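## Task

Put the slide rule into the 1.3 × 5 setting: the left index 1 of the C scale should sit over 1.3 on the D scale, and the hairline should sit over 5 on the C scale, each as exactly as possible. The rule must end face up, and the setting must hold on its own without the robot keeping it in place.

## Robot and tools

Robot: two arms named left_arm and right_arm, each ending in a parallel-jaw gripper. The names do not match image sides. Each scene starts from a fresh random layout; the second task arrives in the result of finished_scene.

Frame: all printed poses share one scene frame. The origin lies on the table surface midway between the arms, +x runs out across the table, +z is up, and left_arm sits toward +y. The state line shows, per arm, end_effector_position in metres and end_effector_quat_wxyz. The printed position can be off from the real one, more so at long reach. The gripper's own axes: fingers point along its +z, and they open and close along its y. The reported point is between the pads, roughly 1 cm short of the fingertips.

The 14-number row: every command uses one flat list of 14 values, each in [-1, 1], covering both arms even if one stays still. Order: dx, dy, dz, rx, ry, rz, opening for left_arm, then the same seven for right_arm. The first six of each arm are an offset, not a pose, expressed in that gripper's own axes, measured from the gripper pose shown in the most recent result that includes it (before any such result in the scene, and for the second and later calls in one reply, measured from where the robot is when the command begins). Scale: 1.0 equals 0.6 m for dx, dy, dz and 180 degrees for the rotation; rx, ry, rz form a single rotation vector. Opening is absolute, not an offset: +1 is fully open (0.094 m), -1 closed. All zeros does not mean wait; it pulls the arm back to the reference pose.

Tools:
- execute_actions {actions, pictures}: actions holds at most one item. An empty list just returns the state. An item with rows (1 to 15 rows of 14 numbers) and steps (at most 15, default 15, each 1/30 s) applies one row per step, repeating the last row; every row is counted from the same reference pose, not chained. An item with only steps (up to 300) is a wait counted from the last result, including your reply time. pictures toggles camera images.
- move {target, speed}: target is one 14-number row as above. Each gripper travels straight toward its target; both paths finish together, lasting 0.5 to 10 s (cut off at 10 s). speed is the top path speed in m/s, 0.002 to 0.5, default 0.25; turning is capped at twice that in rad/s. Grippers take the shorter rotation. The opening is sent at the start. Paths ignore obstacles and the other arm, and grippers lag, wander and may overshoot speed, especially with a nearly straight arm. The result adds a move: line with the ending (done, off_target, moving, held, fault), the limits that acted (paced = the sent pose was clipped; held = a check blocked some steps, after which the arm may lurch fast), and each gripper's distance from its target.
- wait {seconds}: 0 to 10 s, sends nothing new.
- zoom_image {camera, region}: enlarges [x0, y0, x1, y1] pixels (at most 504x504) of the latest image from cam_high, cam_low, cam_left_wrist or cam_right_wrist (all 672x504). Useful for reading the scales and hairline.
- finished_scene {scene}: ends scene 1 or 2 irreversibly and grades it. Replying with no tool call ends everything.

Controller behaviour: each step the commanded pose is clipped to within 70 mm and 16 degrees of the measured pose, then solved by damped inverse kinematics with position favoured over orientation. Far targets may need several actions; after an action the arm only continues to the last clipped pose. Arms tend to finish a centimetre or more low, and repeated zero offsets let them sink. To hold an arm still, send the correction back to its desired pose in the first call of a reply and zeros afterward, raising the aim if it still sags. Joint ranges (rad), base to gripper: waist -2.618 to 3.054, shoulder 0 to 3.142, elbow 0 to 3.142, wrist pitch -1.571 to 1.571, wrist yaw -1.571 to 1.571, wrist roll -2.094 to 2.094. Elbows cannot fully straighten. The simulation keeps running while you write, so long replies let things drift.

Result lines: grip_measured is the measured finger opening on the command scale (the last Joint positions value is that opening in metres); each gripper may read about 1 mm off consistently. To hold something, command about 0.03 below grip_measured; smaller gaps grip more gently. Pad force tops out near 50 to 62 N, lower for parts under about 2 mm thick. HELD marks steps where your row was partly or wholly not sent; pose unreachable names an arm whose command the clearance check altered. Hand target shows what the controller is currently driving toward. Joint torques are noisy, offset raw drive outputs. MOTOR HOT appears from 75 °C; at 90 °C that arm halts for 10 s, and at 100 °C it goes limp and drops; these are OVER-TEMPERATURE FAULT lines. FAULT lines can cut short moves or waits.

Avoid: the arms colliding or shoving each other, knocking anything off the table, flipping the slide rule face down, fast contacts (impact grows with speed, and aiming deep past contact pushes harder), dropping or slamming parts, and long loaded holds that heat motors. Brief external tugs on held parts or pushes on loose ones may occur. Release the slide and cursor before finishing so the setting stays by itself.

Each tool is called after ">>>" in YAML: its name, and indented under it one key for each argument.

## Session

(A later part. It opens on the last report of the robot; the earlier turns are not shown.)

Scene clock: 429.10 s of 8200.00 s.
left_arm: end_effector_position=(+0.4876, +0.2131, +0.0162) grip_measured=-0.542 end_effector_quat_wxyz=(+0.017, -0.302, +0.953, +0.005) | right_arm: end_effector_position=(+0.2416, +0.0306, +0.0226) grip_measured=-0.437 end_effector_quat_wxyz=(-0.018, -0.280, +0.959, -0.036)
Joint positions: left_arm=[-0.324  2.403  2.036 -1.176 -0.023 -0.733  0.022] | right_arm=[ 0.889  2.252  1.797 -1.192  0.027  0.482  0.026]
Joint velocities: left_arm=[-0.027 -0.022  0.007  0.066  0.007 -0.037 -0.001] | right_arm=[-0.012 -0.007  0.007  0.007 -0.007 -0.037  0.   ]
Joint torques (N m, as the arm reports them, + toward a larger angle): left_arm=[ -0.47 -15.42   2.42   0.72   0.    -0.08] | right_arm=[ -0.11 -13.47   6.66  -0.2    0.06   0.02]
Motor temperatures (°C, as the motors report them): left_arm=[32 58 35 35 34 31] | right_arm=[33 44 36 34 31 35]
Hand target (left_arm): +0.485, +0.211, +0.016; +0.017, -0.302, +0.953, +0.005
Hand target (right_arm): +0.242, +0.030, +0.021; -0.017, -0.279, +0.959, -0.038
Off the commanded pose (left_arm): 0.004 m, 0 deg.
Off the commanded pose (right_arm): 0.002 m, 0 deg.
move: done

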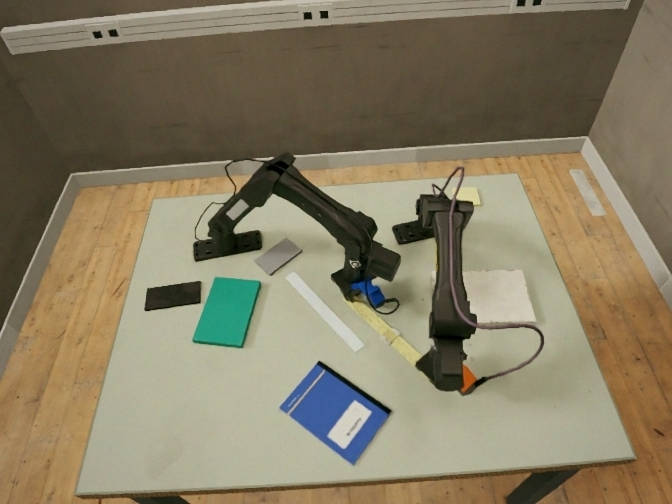

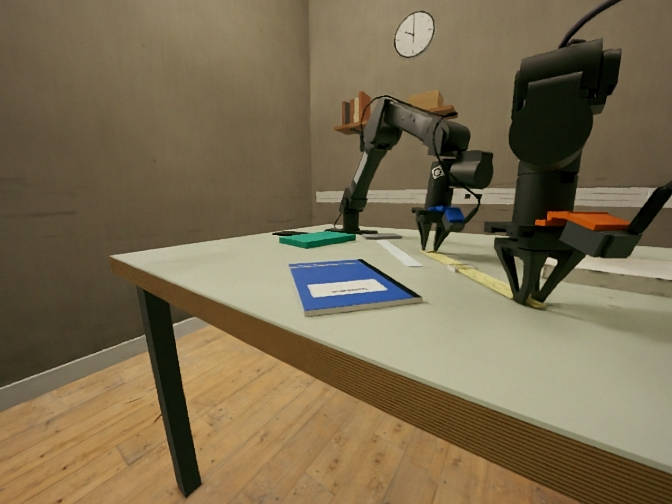

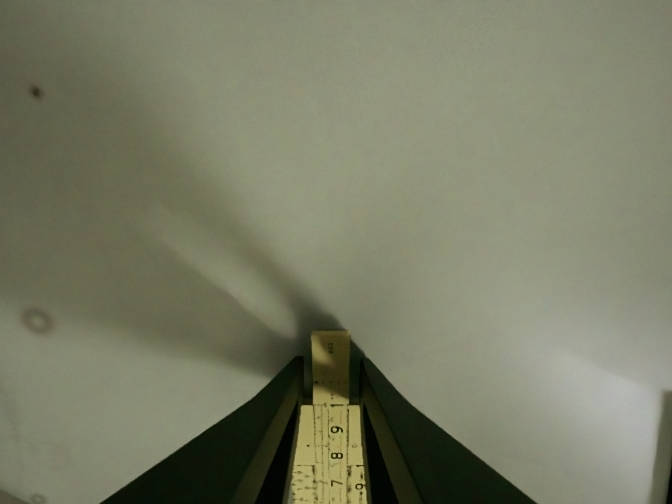

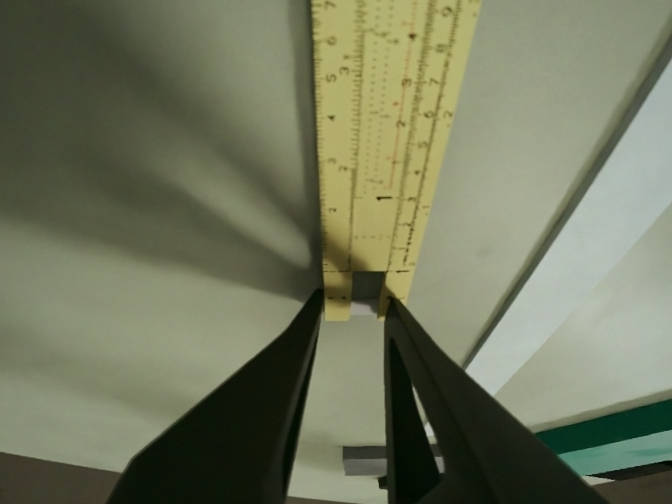

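>>> move:
  target: [0.006,0,0,0,0,0,-0.54,0,0,-0.012,0,0,0,-0.1]
  speed: 0.015

>>> move:
  target: [0.006,0,0,0,0,0,-0.54,-0.004,-0.006,-0.006,-0.035,0,0,-0.1]
  speed: 0.015

Scene clock: 433.63 s of 8200.00 s.
left_arm: end_effector_position=(+0.4876, +0.2131, +0.0162) grip_measured=-0.542 end_effector_quat_wxyz=(+0.017, -0.302, +0.953, +0.005) | right_arm: end_effector_position=(+0.2408, +0.0293, +0.0227) grip_measured=-0.103 end_effector_quat_wxyz=(-0.020, -0.280, +0.959, -0.038)
Joint positions: left_arm=[-0.324  2.403  2.036 -1.176 -0.023 -0.733  0.022] | right_arm=[ 0.889  2.252  1.797 -1.198  0.027  0.482  0.042]
Joint velocities: left_arm=[ 0.032 -0.007  0.002  0.022  0.007  0.022  0.001] | right_arm=[-0.012  0.002  0.002  0.051 -0.022  0.007 -0.   ]
Joint torques (N m, as the arm reports them, + toward a larger angle): left_arm=[ -0.48 -15.43   2.44   0.74   0.    -0.04] | right_arm=[ -0.06 -14.09   9.03  -0.5    0.01   0.05]
Motor temperatures (°C, as the motors report them): left_arm=[32 58 35 35 34 31] | right_arm=[33 44 36 34 31 35]
Hand target (left_arm): +0.485, +0.211, +0.016; +0.017, -0.302, +0.953, +0.005
Hand target (right_arm): +0.242, +0.031, +0.030; -0.018, -0.280, +0.959, -0.036
Off the commanded pose (left_arm): 0.004 m, 0 deg.
Off the commanded pose (right_arm): 0.007 m, 0 deg.
After step 90, 0.83 s passed at rest.
move: done

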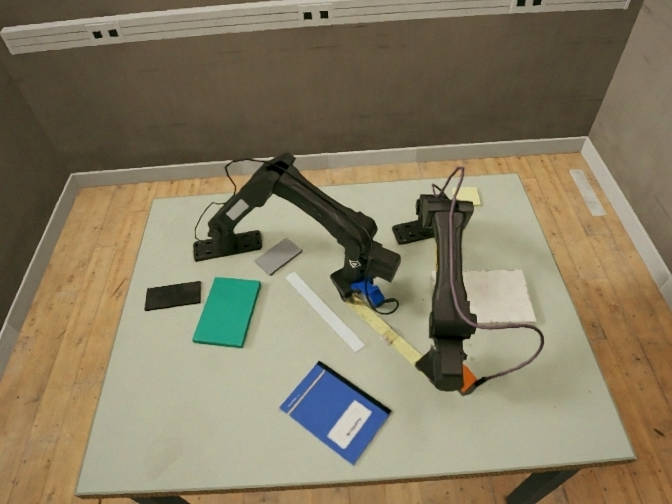

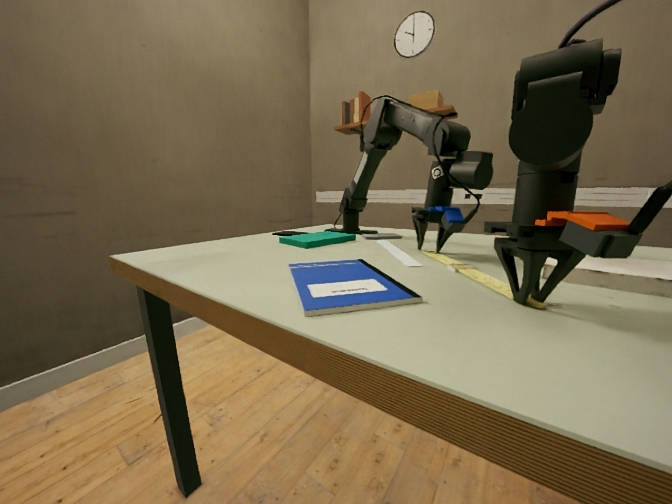

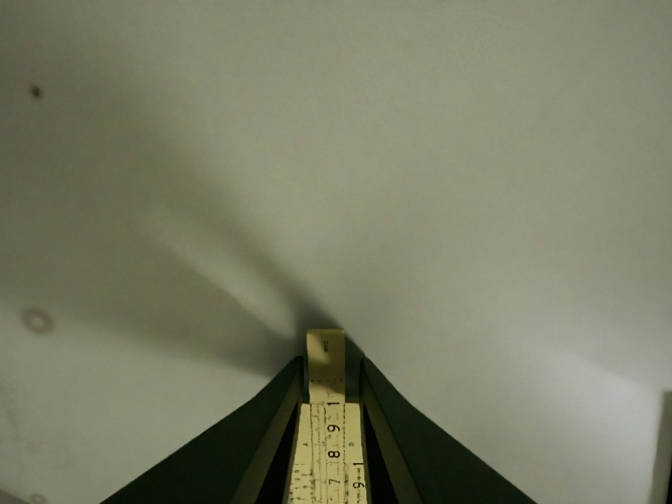

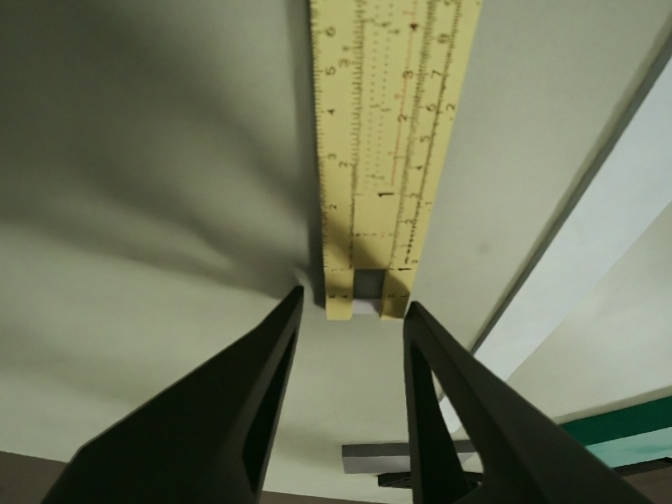

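Scene clock: 437.53 s of 8200.00 s.
left_arm: end_effector_position=(+0.4876, +0.2131, +0.0162) grip_measured=-0.542 end_effector_quat_wxyz=(+0.017, -0.302, +0.953, +0.005) | right_arm: end_effector_position=(+0.2418, +0.0268, +0.0211) grip_measured=-0.103 end_effector_quat_wxyz=(-0.043, -0.278, +0.960, +0.002)
Joint positions: left_arm=[-0.324  2.403  2.036 -1.176 -0.023 -0.733  0.022] | right_arm=[ 0.846  2.225  1.748 -1.155 -0.059  0.441  0.042]
Joint velocities: left_arm=[-0.017 -0.002  0.002 -0.007 -0.051 -0.022 -0.   ] | right_arm=[ 0.007 -0.017 -0.007 -0.022  0.037  0.007  0.   ]
Joint torques (N m, as the arm reports them, + toward a larger angle): left_arm=[ -0.49 -15.49   2.36   0.72  -0.03  -0.08] | right_arm=[ -0.51 -15.61   5.36  -0.01  -0.06  -0.04]
Motor temperatures (°C, as the motors report them): left_arm=[32 58 35 35 34 31] | right_arm=[33 44 36 34 31 35]
Hand target (left_arm): +0.485, +0.211, +0.016; +0.017, -0.302, +0.953, +0.005
Hand target (right_arm): +0.245, +0.028, +0.027; -0.034, -0.278, +0.960, +0.014
Off the commanded pose (left_arm): 0.004 m, 0 deg.
Off the commanded pose (right_arm): 0.006 m, 2 deg.
move: done

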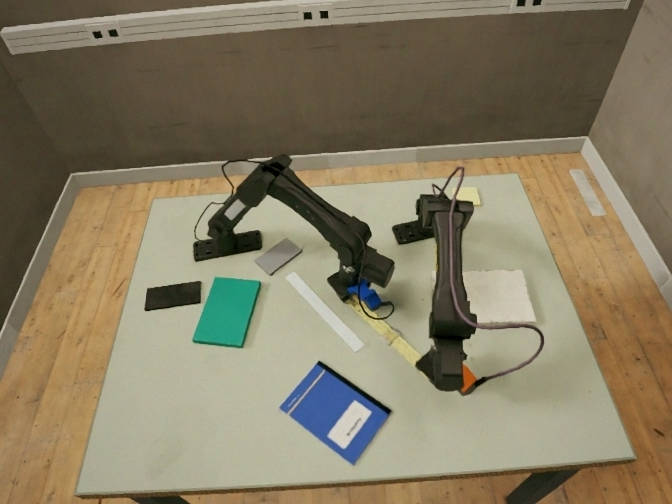

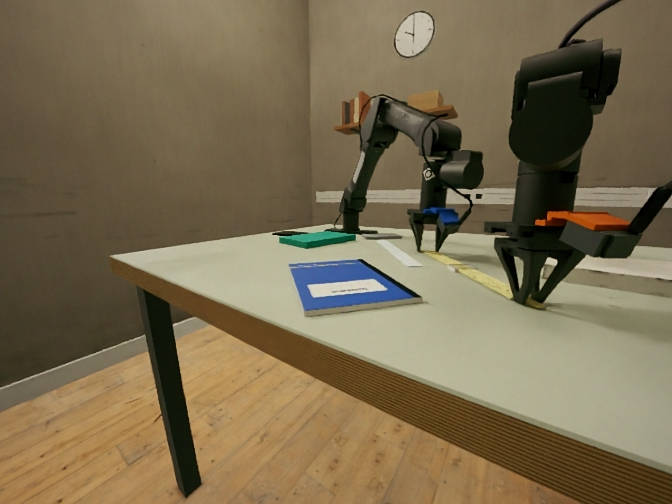

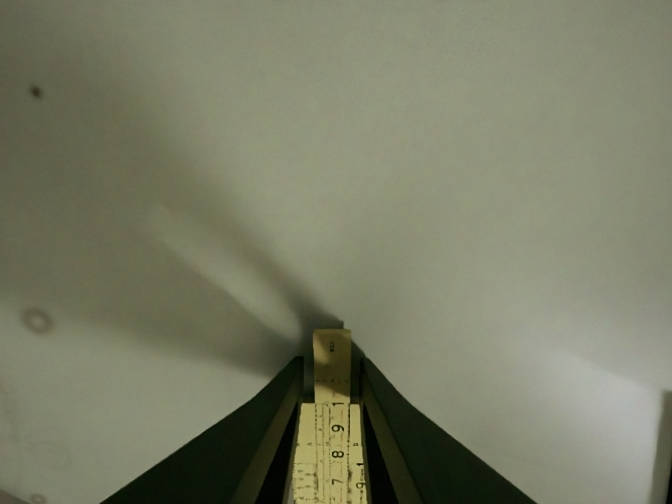

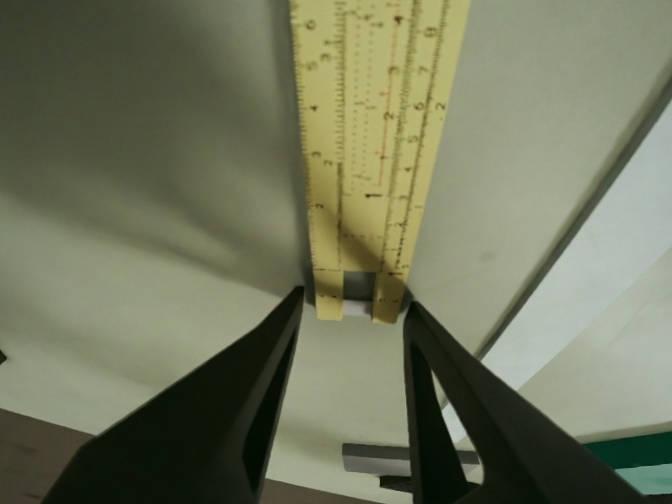

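>>> move:
  target: [0.006,0,0,0,0,0,-0.54,0,-0.002,-0.022,0,0,0,0.15]
  speed: 0.02

>>> move:
  target: [0.006,0,0,0,0,0,-0.54,-0.004,0,0.024,0,0,0,0.15]
  speed: 0.02

Scene clock: 440.30 s of 8200.00 s.
left_arm: end_effector_position=(+0.4876, +0.2131, +0.0162) grip_measured=-0.542 end_effector_quat_wxyz=(+0.017, -0.302, +0.953, +0.005) | right_arm: end_effector_position=(+0.2384, +0.0216, +0.0216) grip_measured=+0.147 end_effector_quat_wxyz=(-0.052, -0.278, +0.959, -0.006)
Joint positions: left_arm=[-0.324  2.403  2.036 -1.176 -0.023 -0.733  0.022] | right_arm=[ 0.846  2.225  1.748 -1.18  -0.06   0.44   0.054]
Joint velocities: left_arm=[ 0.002  0.002 -0.007 -0.022 -0.007 -0.037 -0.   ] | right_arm=[ 0.027 -0.002  0.007 -0.037 -0.007  0.007 -0.   ]
Joint torques (N m, as the arm reports them, + toward a larger angle): left_arm=[ -0.45 -15.46   2.34   0.72  -0.03  -0.07] | right_arm=[ -0.3  -14.41  10.02  -0.42   0.     0.  ]
Motor temperatures (°C, as the motors report them): left_arm=[32 58 35 35 34 31] | right_arm=[33 44 36 34 31 35]
Hand target (left_arm): +0.485, +0.211, +0.016; +0.017, -0.302, +0.953, +0.005
Hand target (right_arm): +0.243, +0.026, +0.034; -0.042, -0.278, +0.960, +0.002
Off the commanded pose (left_arm): 0.004 m, 0 deg.
Off the commanded pose (right_arm): 0.014 m, 1 deg.
move: off_target (right_arm)

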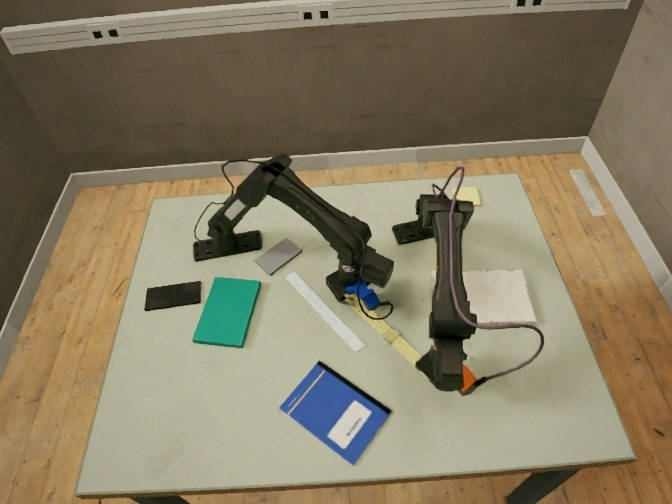

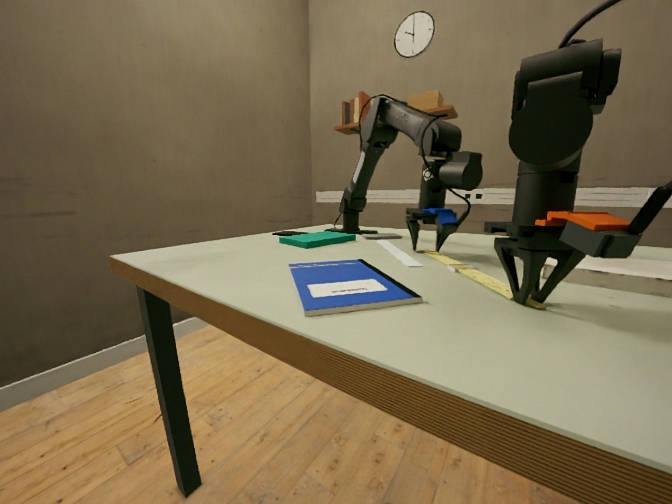

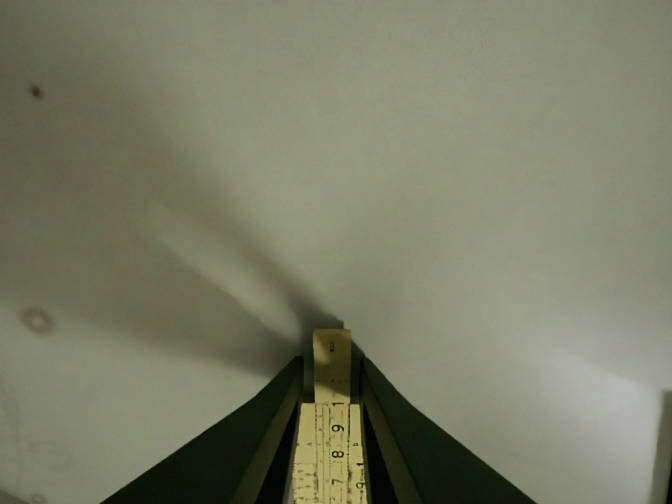

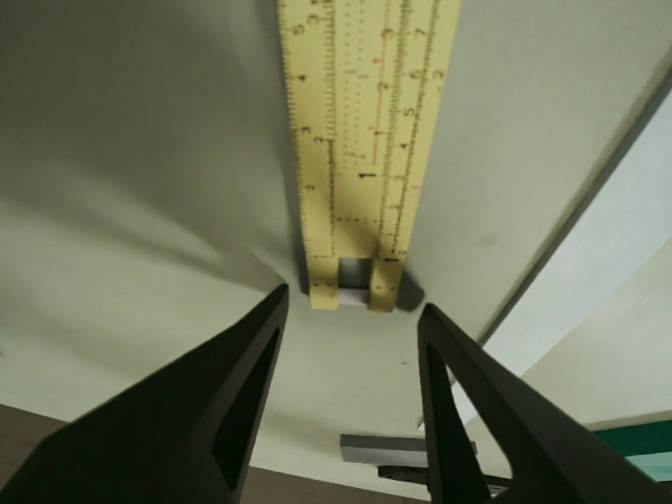

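Scene clock: 441.27 s of 8200.00 s.
left_arm: end_effector_position=(+0.4876, +0.2131, +0.0162) grip_measured=-0.542 end_effector_quat_wxyz=(+0.017, -0.302, +0.953, +0.005) | right_arm: end_effector_position=(+0.2393, +0.0232, +0.0203) grip_measured=+0.147 end_effector_quat_wxyz=(-0.050, -0.278, +0.959, -0.004)
Joint positions: left_arm=[-0.324  2.403  2.036 -1.176 -0.023 -0.733  0.022] | right_arm=[ 0.846  2.228  1.748 -1.171 -0.06   0.44   0.054]
Joint velocities: left_arm=[-0.017 -0.002 -0.012 -0.022 -0.007 -0.022 -0.001] | right_arm=[-0.012 -0.007  0.002  0.007  0.007 -0.022  0.   ]
Joint torques (N m, as the arm reports them, + toward a larger angle): left_arm=[ -0.43 -15.52   2.38   0.74  -0.01  -0.09] | right_arm=[  0.   -12.07   4.04   0.13  -0.05  -0.01]
Motor temperatures (°C, as the motors report them): left_arm=[32 58 35 35 34 31] | right_arm=[33 44 36 34 31 35]
Hand target (left_arm): +0.485, +0.211, +0.016; +0.017, -0.302, +0.953, +0.005
Hand target (right_arm): +0.239, +0.022, +0.007; -0.053, -0.278, +0.959, -0.006
Off the commanded pose (left_arm): 0.004 m, 0 deg.
Off the commanded pose (right_arm): 0.013 m, 0 deg.
move: off_target (right_arm)

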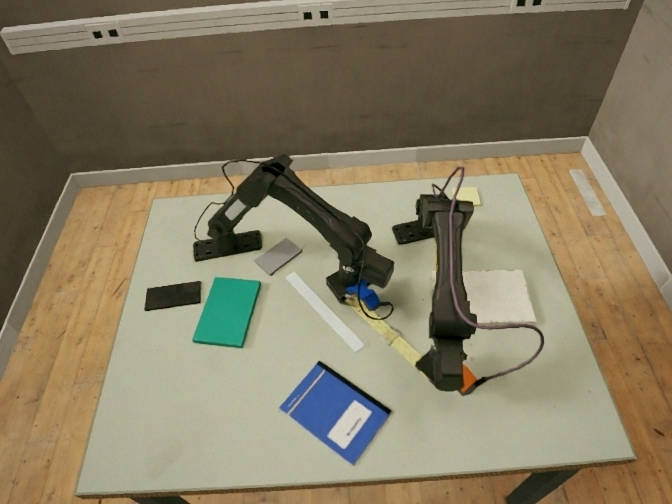

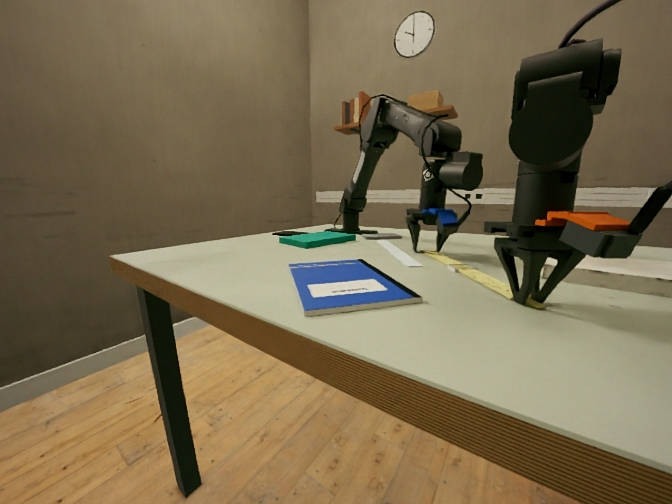

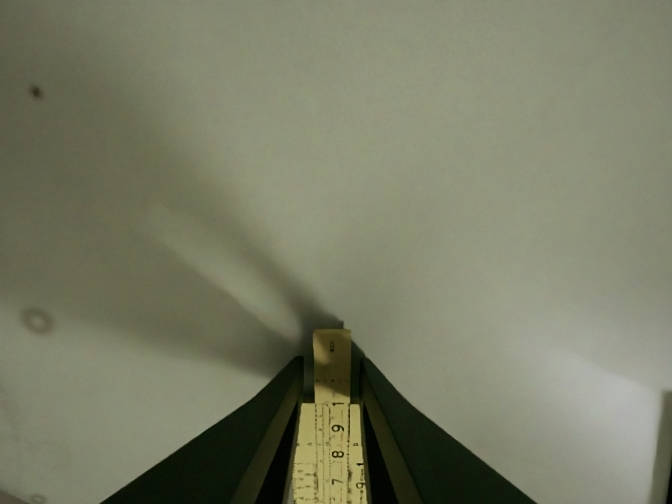

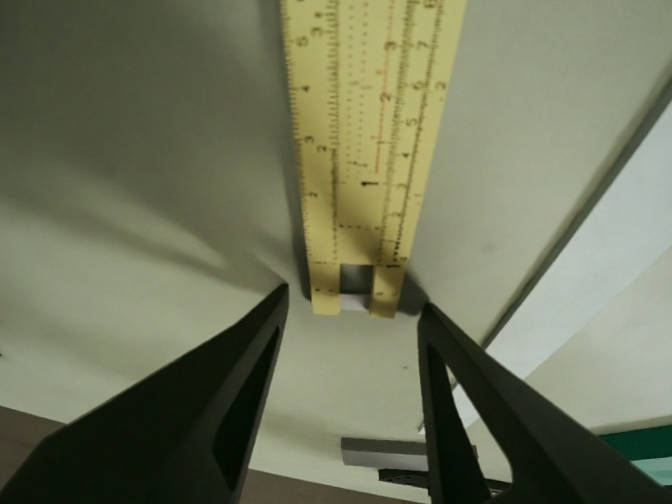

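>>> move:
  target: [0.006,0,0,0,0,0,-0.54,-0.003,0,0.002,0,0,0,-0.46]
  speed: 0.01

Scene clock: 443.77 s of 8200.00 s.
left_arm: end_effector_position=(+0.4876, +0.2131, +0.0162) grip_measured=-0.542 end_effector_quat_wxyz=(+0.017, -0.302, +0.953, +0.005) | right_arm: end_effector_position=(+0.2390, +0.0235, +0.0203) grip_measured=-0.378 end_effector_quat_wxyz=(-0.051, -0.278, +0.959, -0.003)
Joint positions: left_arm=[-0.324  2.403  2.036 -1.176 -0.023 -0.733  0.022] | right_arm=[ 0.846  2.228  1.748 -1.171 -0.063  0.44   0.029]
Joint velocities: left_arm=[-0.002 -0.017  0.002 -0.022 -0.051 -0.022  0.001] | right_arm=[-0.012 -0.007 -0.017  0.051 -0.037 -0.037 -0.001]
Joint torques (N m, as the arm reports them, + toward a larger angle): left_arm=[ -0.43 -15.4    2.4    0.73  -0.02  -0.08] | right_arm=[  0.05 -12.7    7.55  -0.23  -0.02  -0.01]
Motor temperatures (°C, as the motors report them): left_arm=[32 58 35 35 34 31] | right_arm=[33 44 36 34 31 35]
Hand target (left_arm): +0.485, +0.211, +0.016; +0.017, -0.302, +0.953, +0.005
Hand target (right_arm): +0.241, +0.024, +0.019; -0.050, -0.278, +0.959, -0.004
Off the commanded pose (left_arm): 0.004 m, 0 deg.
Off the commanded pose (right_arm): 0.002 m, 0 deg.
move: done

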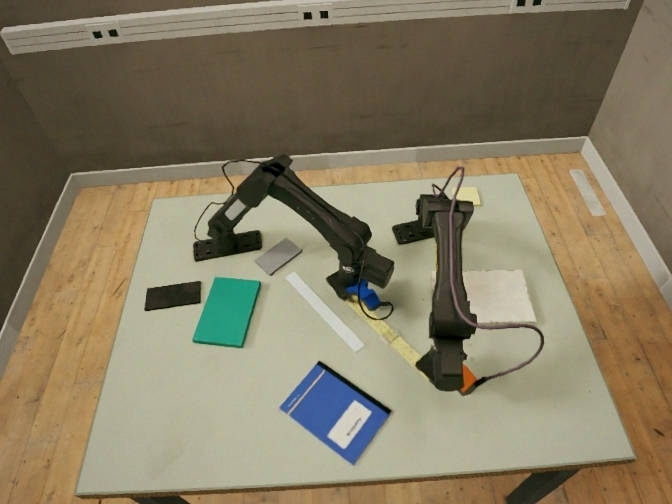

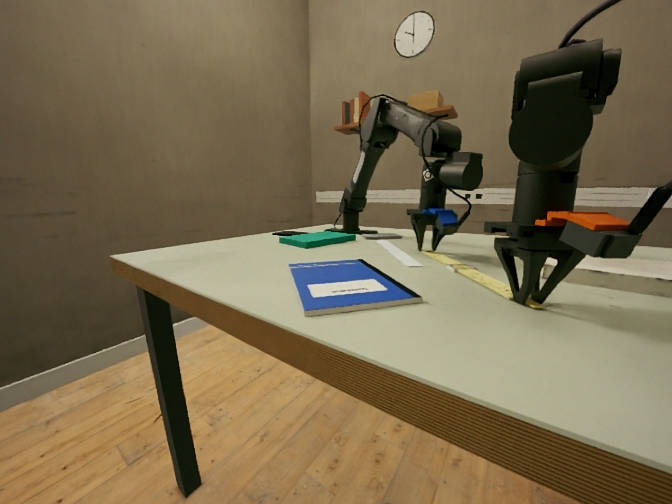

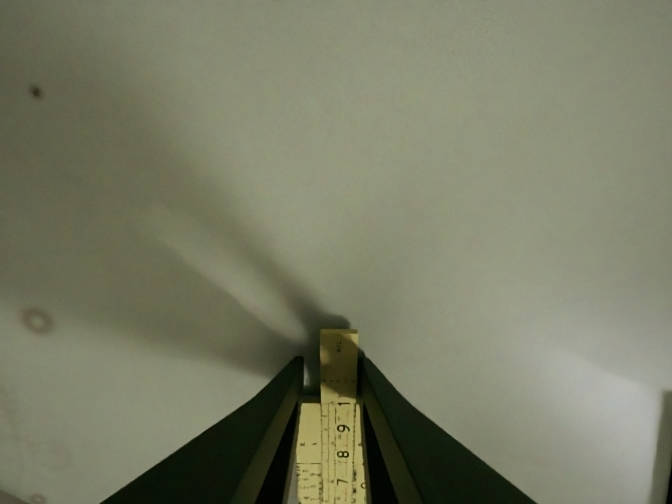

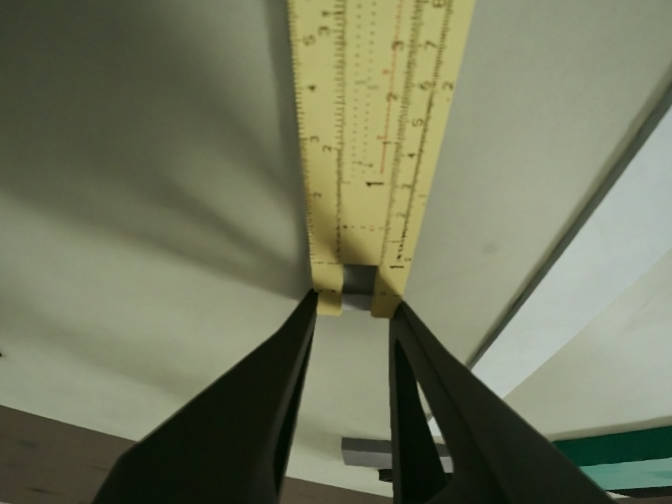

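>>> move:
  target: [-0.004,0,-0.09,0,0,0,-0.2,0,0,0,0,0,0,-0.41]
  speed: 0.08

>>> move:
  target: [0.22,0,-0.015,0,0,0,-0.15,0,0,0,0,0,0,-0.41]
  speed: 0.12

Scene clock: 450.80 s of 8200.00 s.
left_arm: end_effector_position=(+0.4827, +0.2132, +0.0587) grip_measured=-0.202 end_effector_quat_wxyz=(+0.004, -0.301, +0.953, +0.009) | right_arm: end_effector_position=(+0.2390, +0.0235, +0.0203) grip_measured=-0.378 end_effector_quat_wxyz=(-0.051, -0.278, +0.959, -0.003)
Joint positions: left_arm=[-0.324  2.403  2.205 -1.373 -0.02  -0.733  0.037] | right_arm=[ 0.846  2.228  1.748 -1.171 -0.063  0.44   0.029]
Joint velocities: left_arm=[-0.002 -0.012 -0.012 -0.007  0.007 -0.022  0.001] | right_arm=[-0.002  0.007  0.012 -0.007  0.051 -0.007 -0.001]
Joint torques (N m, as the arm reports them, + toward a larger angle): left_arm=[  0.24 -15.39   5.87   0.48  -0.03   0.02] | right_arm=[  0.16 -13.23   6.76  -0.24   0.03   0.  ]
Motor temperatures (°C, as the motors report them): left_arm=[32 58 35 35 34 31] | right_arm=[33 44 36 34 31 35]
Hand target (left_arm): +0.487, +0.214, +0.070; +0.017, -0.302, +0.953, +0.005
Hand target (right_arm): +0.239, +0.023, +0.020; -0.051, -0.278, +0.959, -0.003
Off the commanded pose (left_arm): 0.013 m, 2 deg.
Off the commanded pose (right_arm): 0.000 m, 0 deg.
After step 90, 2.77 s passed at rest.
move: off_target (left_arm)

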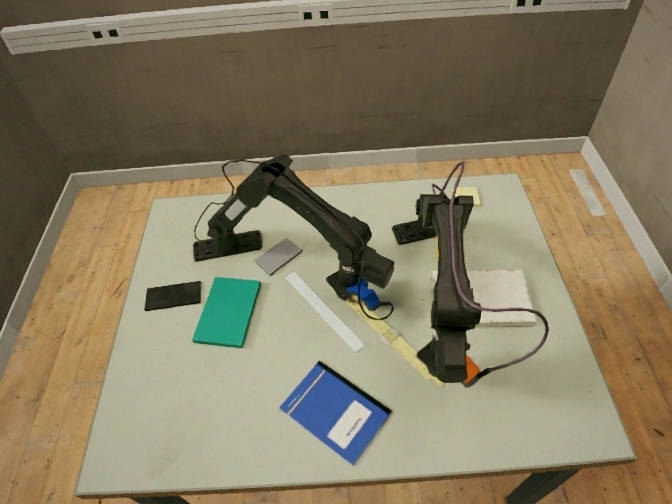

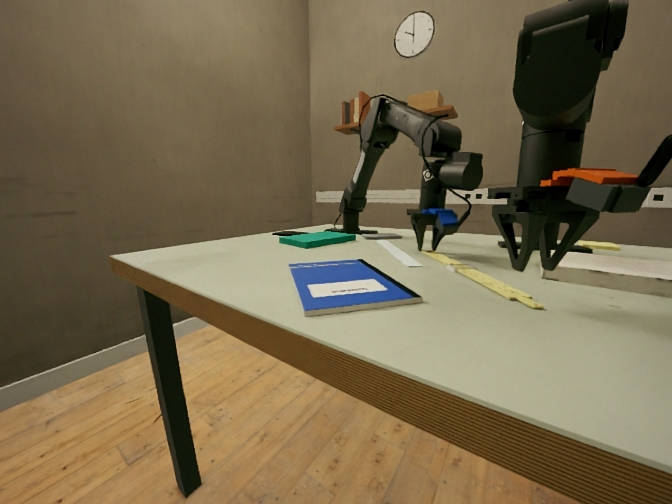

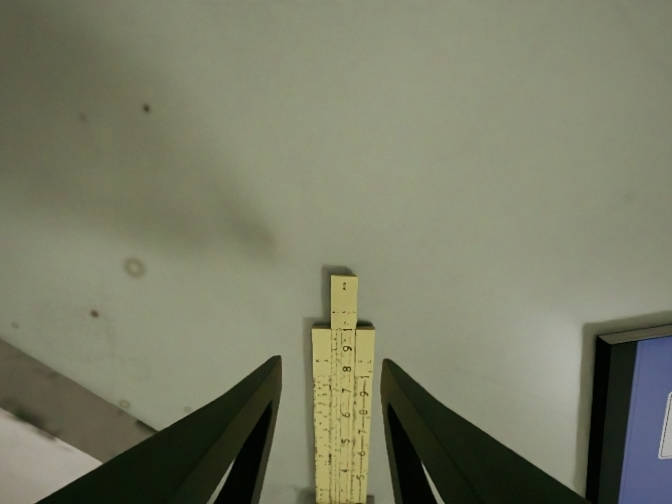

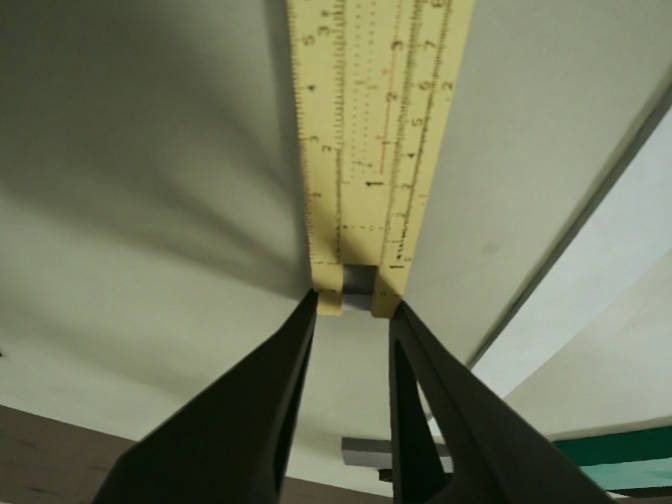

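Scene clock: 452.40 s of 8200.00 s.
left_arm: end_effector_position=(+0.3747, +0.1368, +0.0568) grip_measured=-0.152 end_effector_quat_wxyz=(-0.009, -0.298, +0.954, +0.018) | right_arm: end_effector_position=(+0.2390, +0.0235, +0.0203) grip_measured=-0.378 end_effector_quat_wxyz=(-0.051, -0.278, +0.959, -0.003)
Joint positions: left_arm=[-0.559  2.043  1.608 -1.171 -0.017 -0.961  0.04 ] | right_arm=[ 0.846  2.228  1.748 -1.171 -0.063  0.44   0.029]
Joint velocities: left_arm=[ 0.017  0.002  0.002  0.022  0.037 -0.037  0.001] | right_arm=[-0.007  0.017 -0.007 -0.007  0.007 -0.051  0.001]
Joint torques (N m, as the arm reports them, + toward a larger angle): left_arm=[ -0.2  -14.11   3.25   0.61  -0.04  -0.11] | right_arm=[  0.   -13.67   6.83  -0.24  -0.01   0.03]
Motor temperatures (°C, as the motors report them): left_arm=[32 58 35 35 34 31] | right_arm=[33 44 36 34 31 35]
Hand target (left_arm): +0.377, +0.136, +0.066; +0.006, -0.301, +0.953, +0.009
Hand target (right_arm): +0.239, +0.023, +0.020; -0.051, -0.278, +0.959, -0.003
Off the commanded pose (left_arm): 0.009 m, 2 deg.
Off the commanded pose (right_arm): 0.000 m, 0 deg.
move: done

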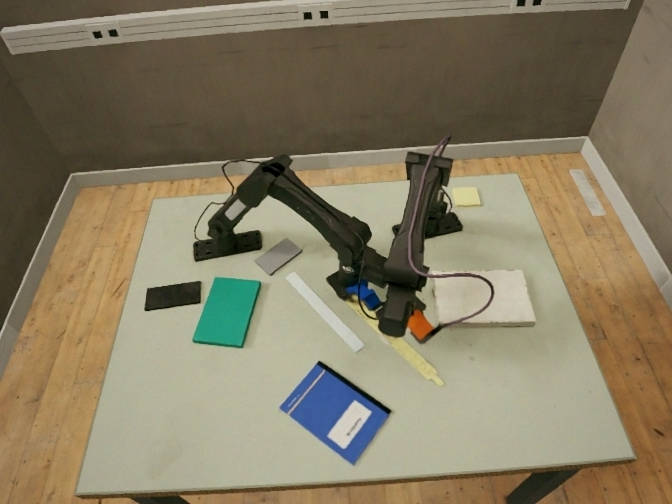

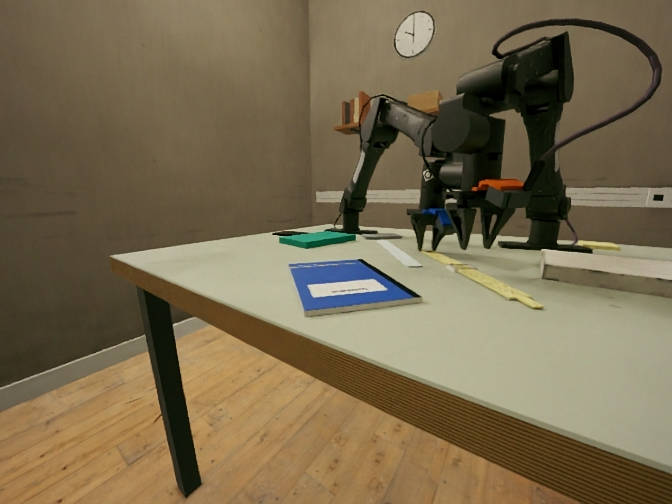

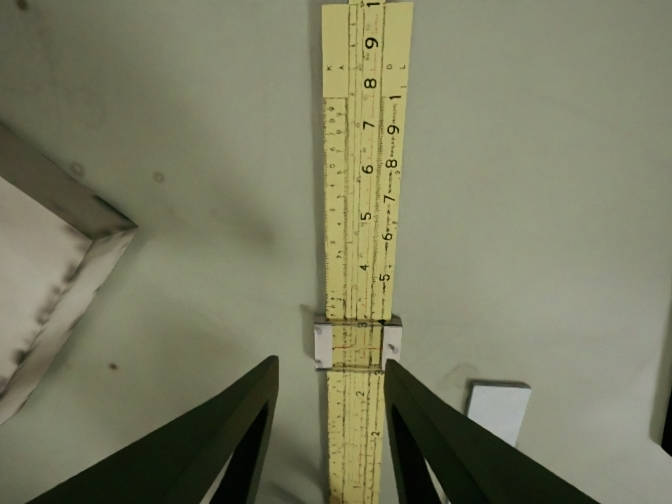

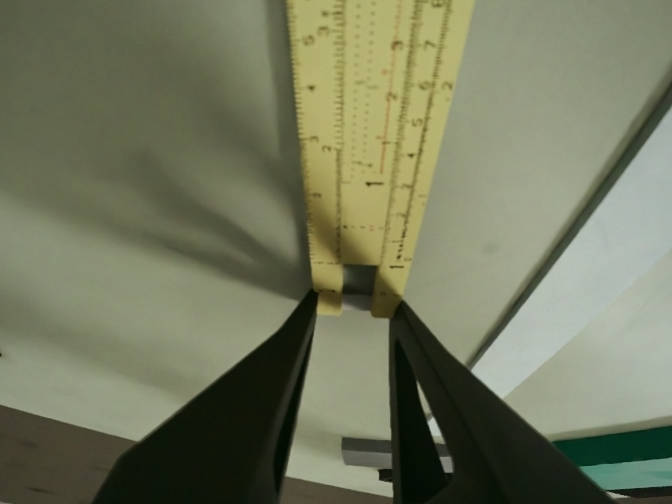

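>>> move:
  target: [0.047,-0.016,-0.012,0,0,0.015,-0.28,0,0,0,0,0,0,-0.41]
  speed: 0.05

Scene clock: 459.87 s of 8200.00 s.
left_arm: end_effector_position=(+0.3608, +0.1139, +0.0542) grip_measured=-0.278 end_effector_quat_wxyz=(-0.015, -0.274, +0.961, +0.022) | right_arm: end_effector_position=(+0.2390, +0.0235, +0.0203) grip_measured=-0.378 end_effector_quat_wxyz=(-0.051, -0.278, +0.959, -0.003)
Joint positions: left_arm=[-0.628  2.043  1.597 -1.176 -0.015 -0.981  0.034] | right_arm=[ 0.846  2.228  1.748 -1.171 -0.063  0.44   0.029]
Joint velocities: left_arm=[-0.007 -0.012 -0.002 -0.022 -0.022  0.051 -0.001] | right_arm=[ 0.007  0.017 -0.002 -0.022 -0.11  -0.066  0.   ]
Joint torques (N m, as the arm reports them, + toward a larger angle): left_arm=[ -0.43 -13.95   3.45   0.36   0.    -0.04] | right_arm=[ -0.12 -13.43   6.74  -0.22   0.03   0.  ]
Motor temperatures (°C, as the motors report them): left_arm=[32 58 35 35 34 31] | right_arm=[33 44 36 33 31 35]
Hand target (left_arm): +0.358, +0.113, +0.064; -0.009, -0.275, +0.961, +0.017
Hand target (right_arm): +0.239, +0.023, +0.020; -0.051, -0.278, +0.959, -0.003
Off the commanded pose (left_arm): 0.010 m, 1 deg.
Off the commanded pose (right_arm): 0.000 m, 0 deg.
After step 90, 3.53 s passed at rest.
move: done

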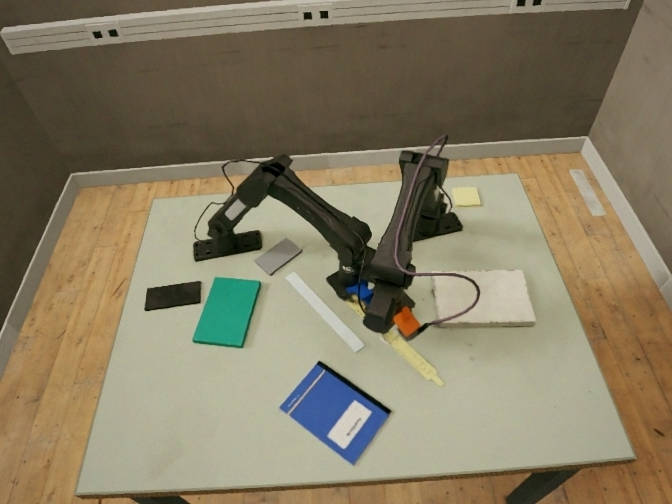

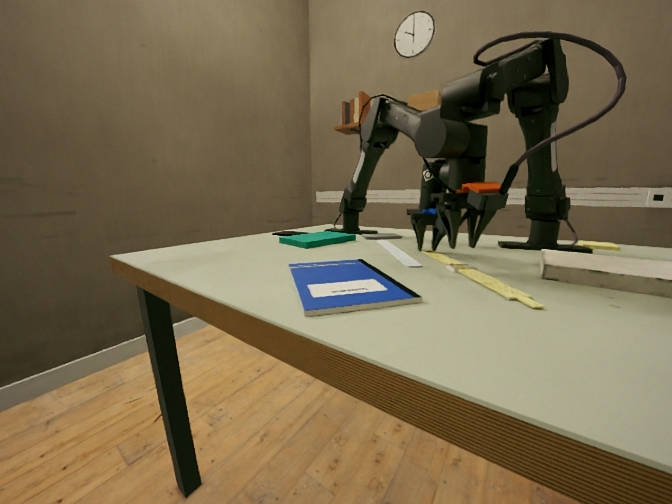

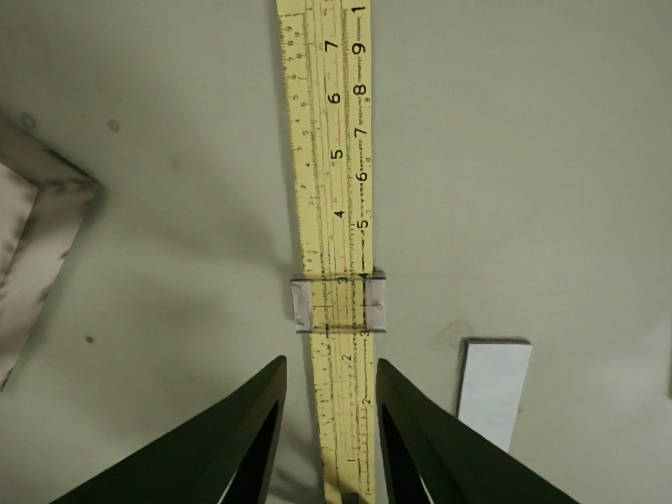

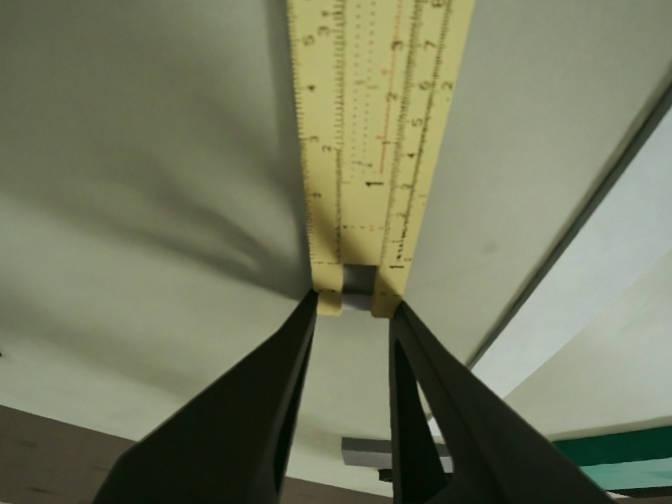

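>>> move:
  target: [0.018,-0.004,0.025,0,0,-0.008,-0.2,0,0,0,0,0,0,-0.41]
  speed: 0.03

Scene clock: 464.17 s of 8200.00 s.
left_arm: end_effector_position=(+0.3569, +0.1155, +0.0476) grip_measured=-0.202 end_effector_quat_wxyz=(-0.020, -0.280, +0.960, +0.026) | right_arm: end_effector_position=(+0.2390, +0.0235, +0.0203) grip_measured=-0.378 end_effector_quat_wxyz=(-0.051, -0.278, +0.959, -0.003)
Joint positions: left_arm=[-0.628  2.045  1.573 -1.163 -0.014 -0.993  0.037] | right_arm=[ 0.846  2.228  1.748 -1.171 -0.063  0.44   0.029]
Joint velocities: left_arm=[-0.002 -0.007  0.007  0.007  0.007 -0.037  0.   ] | right_arm=[ 0.007  0.012  0.012 -0.095 -0.066  0.007 -0.   ]
Joint torques (N m, as the arm reports them, + toward a larger angle): left_arm=[ -0.08 -11.64   4.     0.44   0.01   0.  ] | right_arm=[ -0.06 -13.76   6.92  -0.26   0.01   0.02]
Motor temperatures (°C, as the motors report them): left_arm=[32 57 35 35 34 31] | right_arm=[33 44 36 33 31 35]
Hand target (left_arm): +0.358, +0.115, +0.049; -0.018, -0.280, +0.960, +0.025
Hand target (right_arm): +0.239, +0.023, +0.020; -0.051, -0.278, +0.959, -0.003
Off the commanded pose (left_arm): 0.013 m, 1 deg.
Off the commanded pose (right_arm): 0.000 m, 0 deg.
After step 90, 0.47 s passed at rest.
move: held (left_arm); limits=held; held on 15 of 25 steps (left_arm), including the last (left_arm)
pose unreachable (left arm): on one or more control steps of this call this arm could not follow its commanded pose, so it was not sent that pose on those steps. On the call's last step it was still not sent that pose. It may still have moved: this result reports where it is.
cause: the commanded pose would bring a part of the arm too close to another arm (this arm's wrist (the part past joint 5) and the other arm's wrist (the part past joint 4)).

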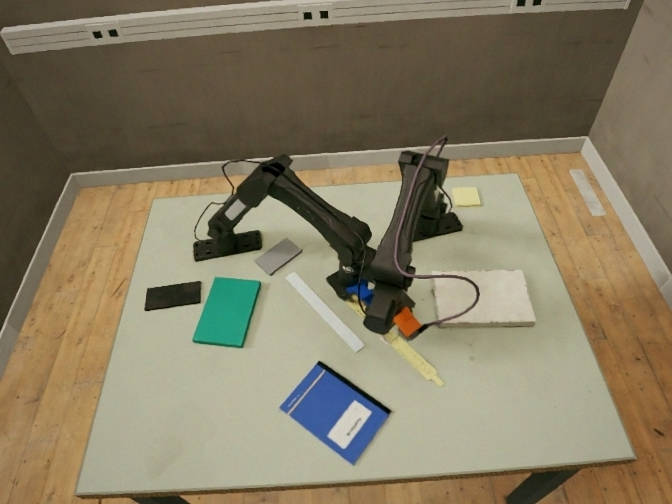

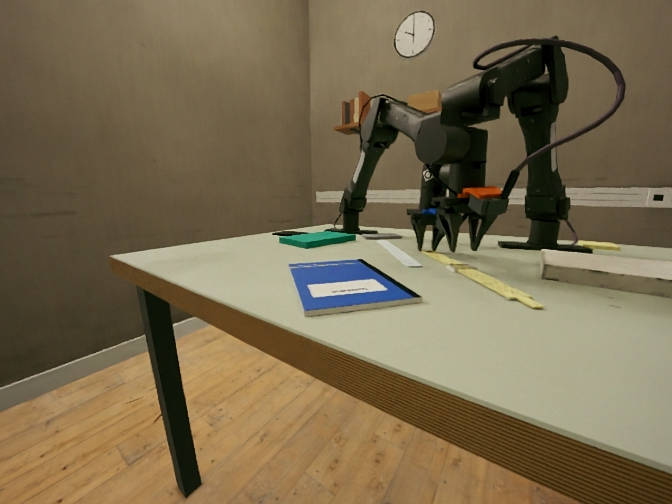

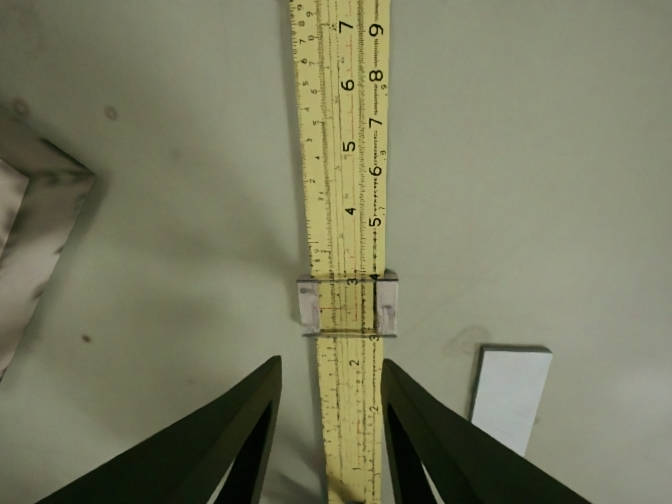

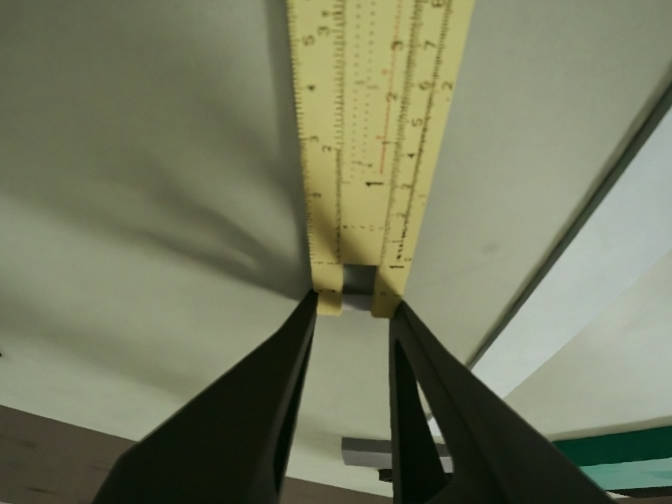

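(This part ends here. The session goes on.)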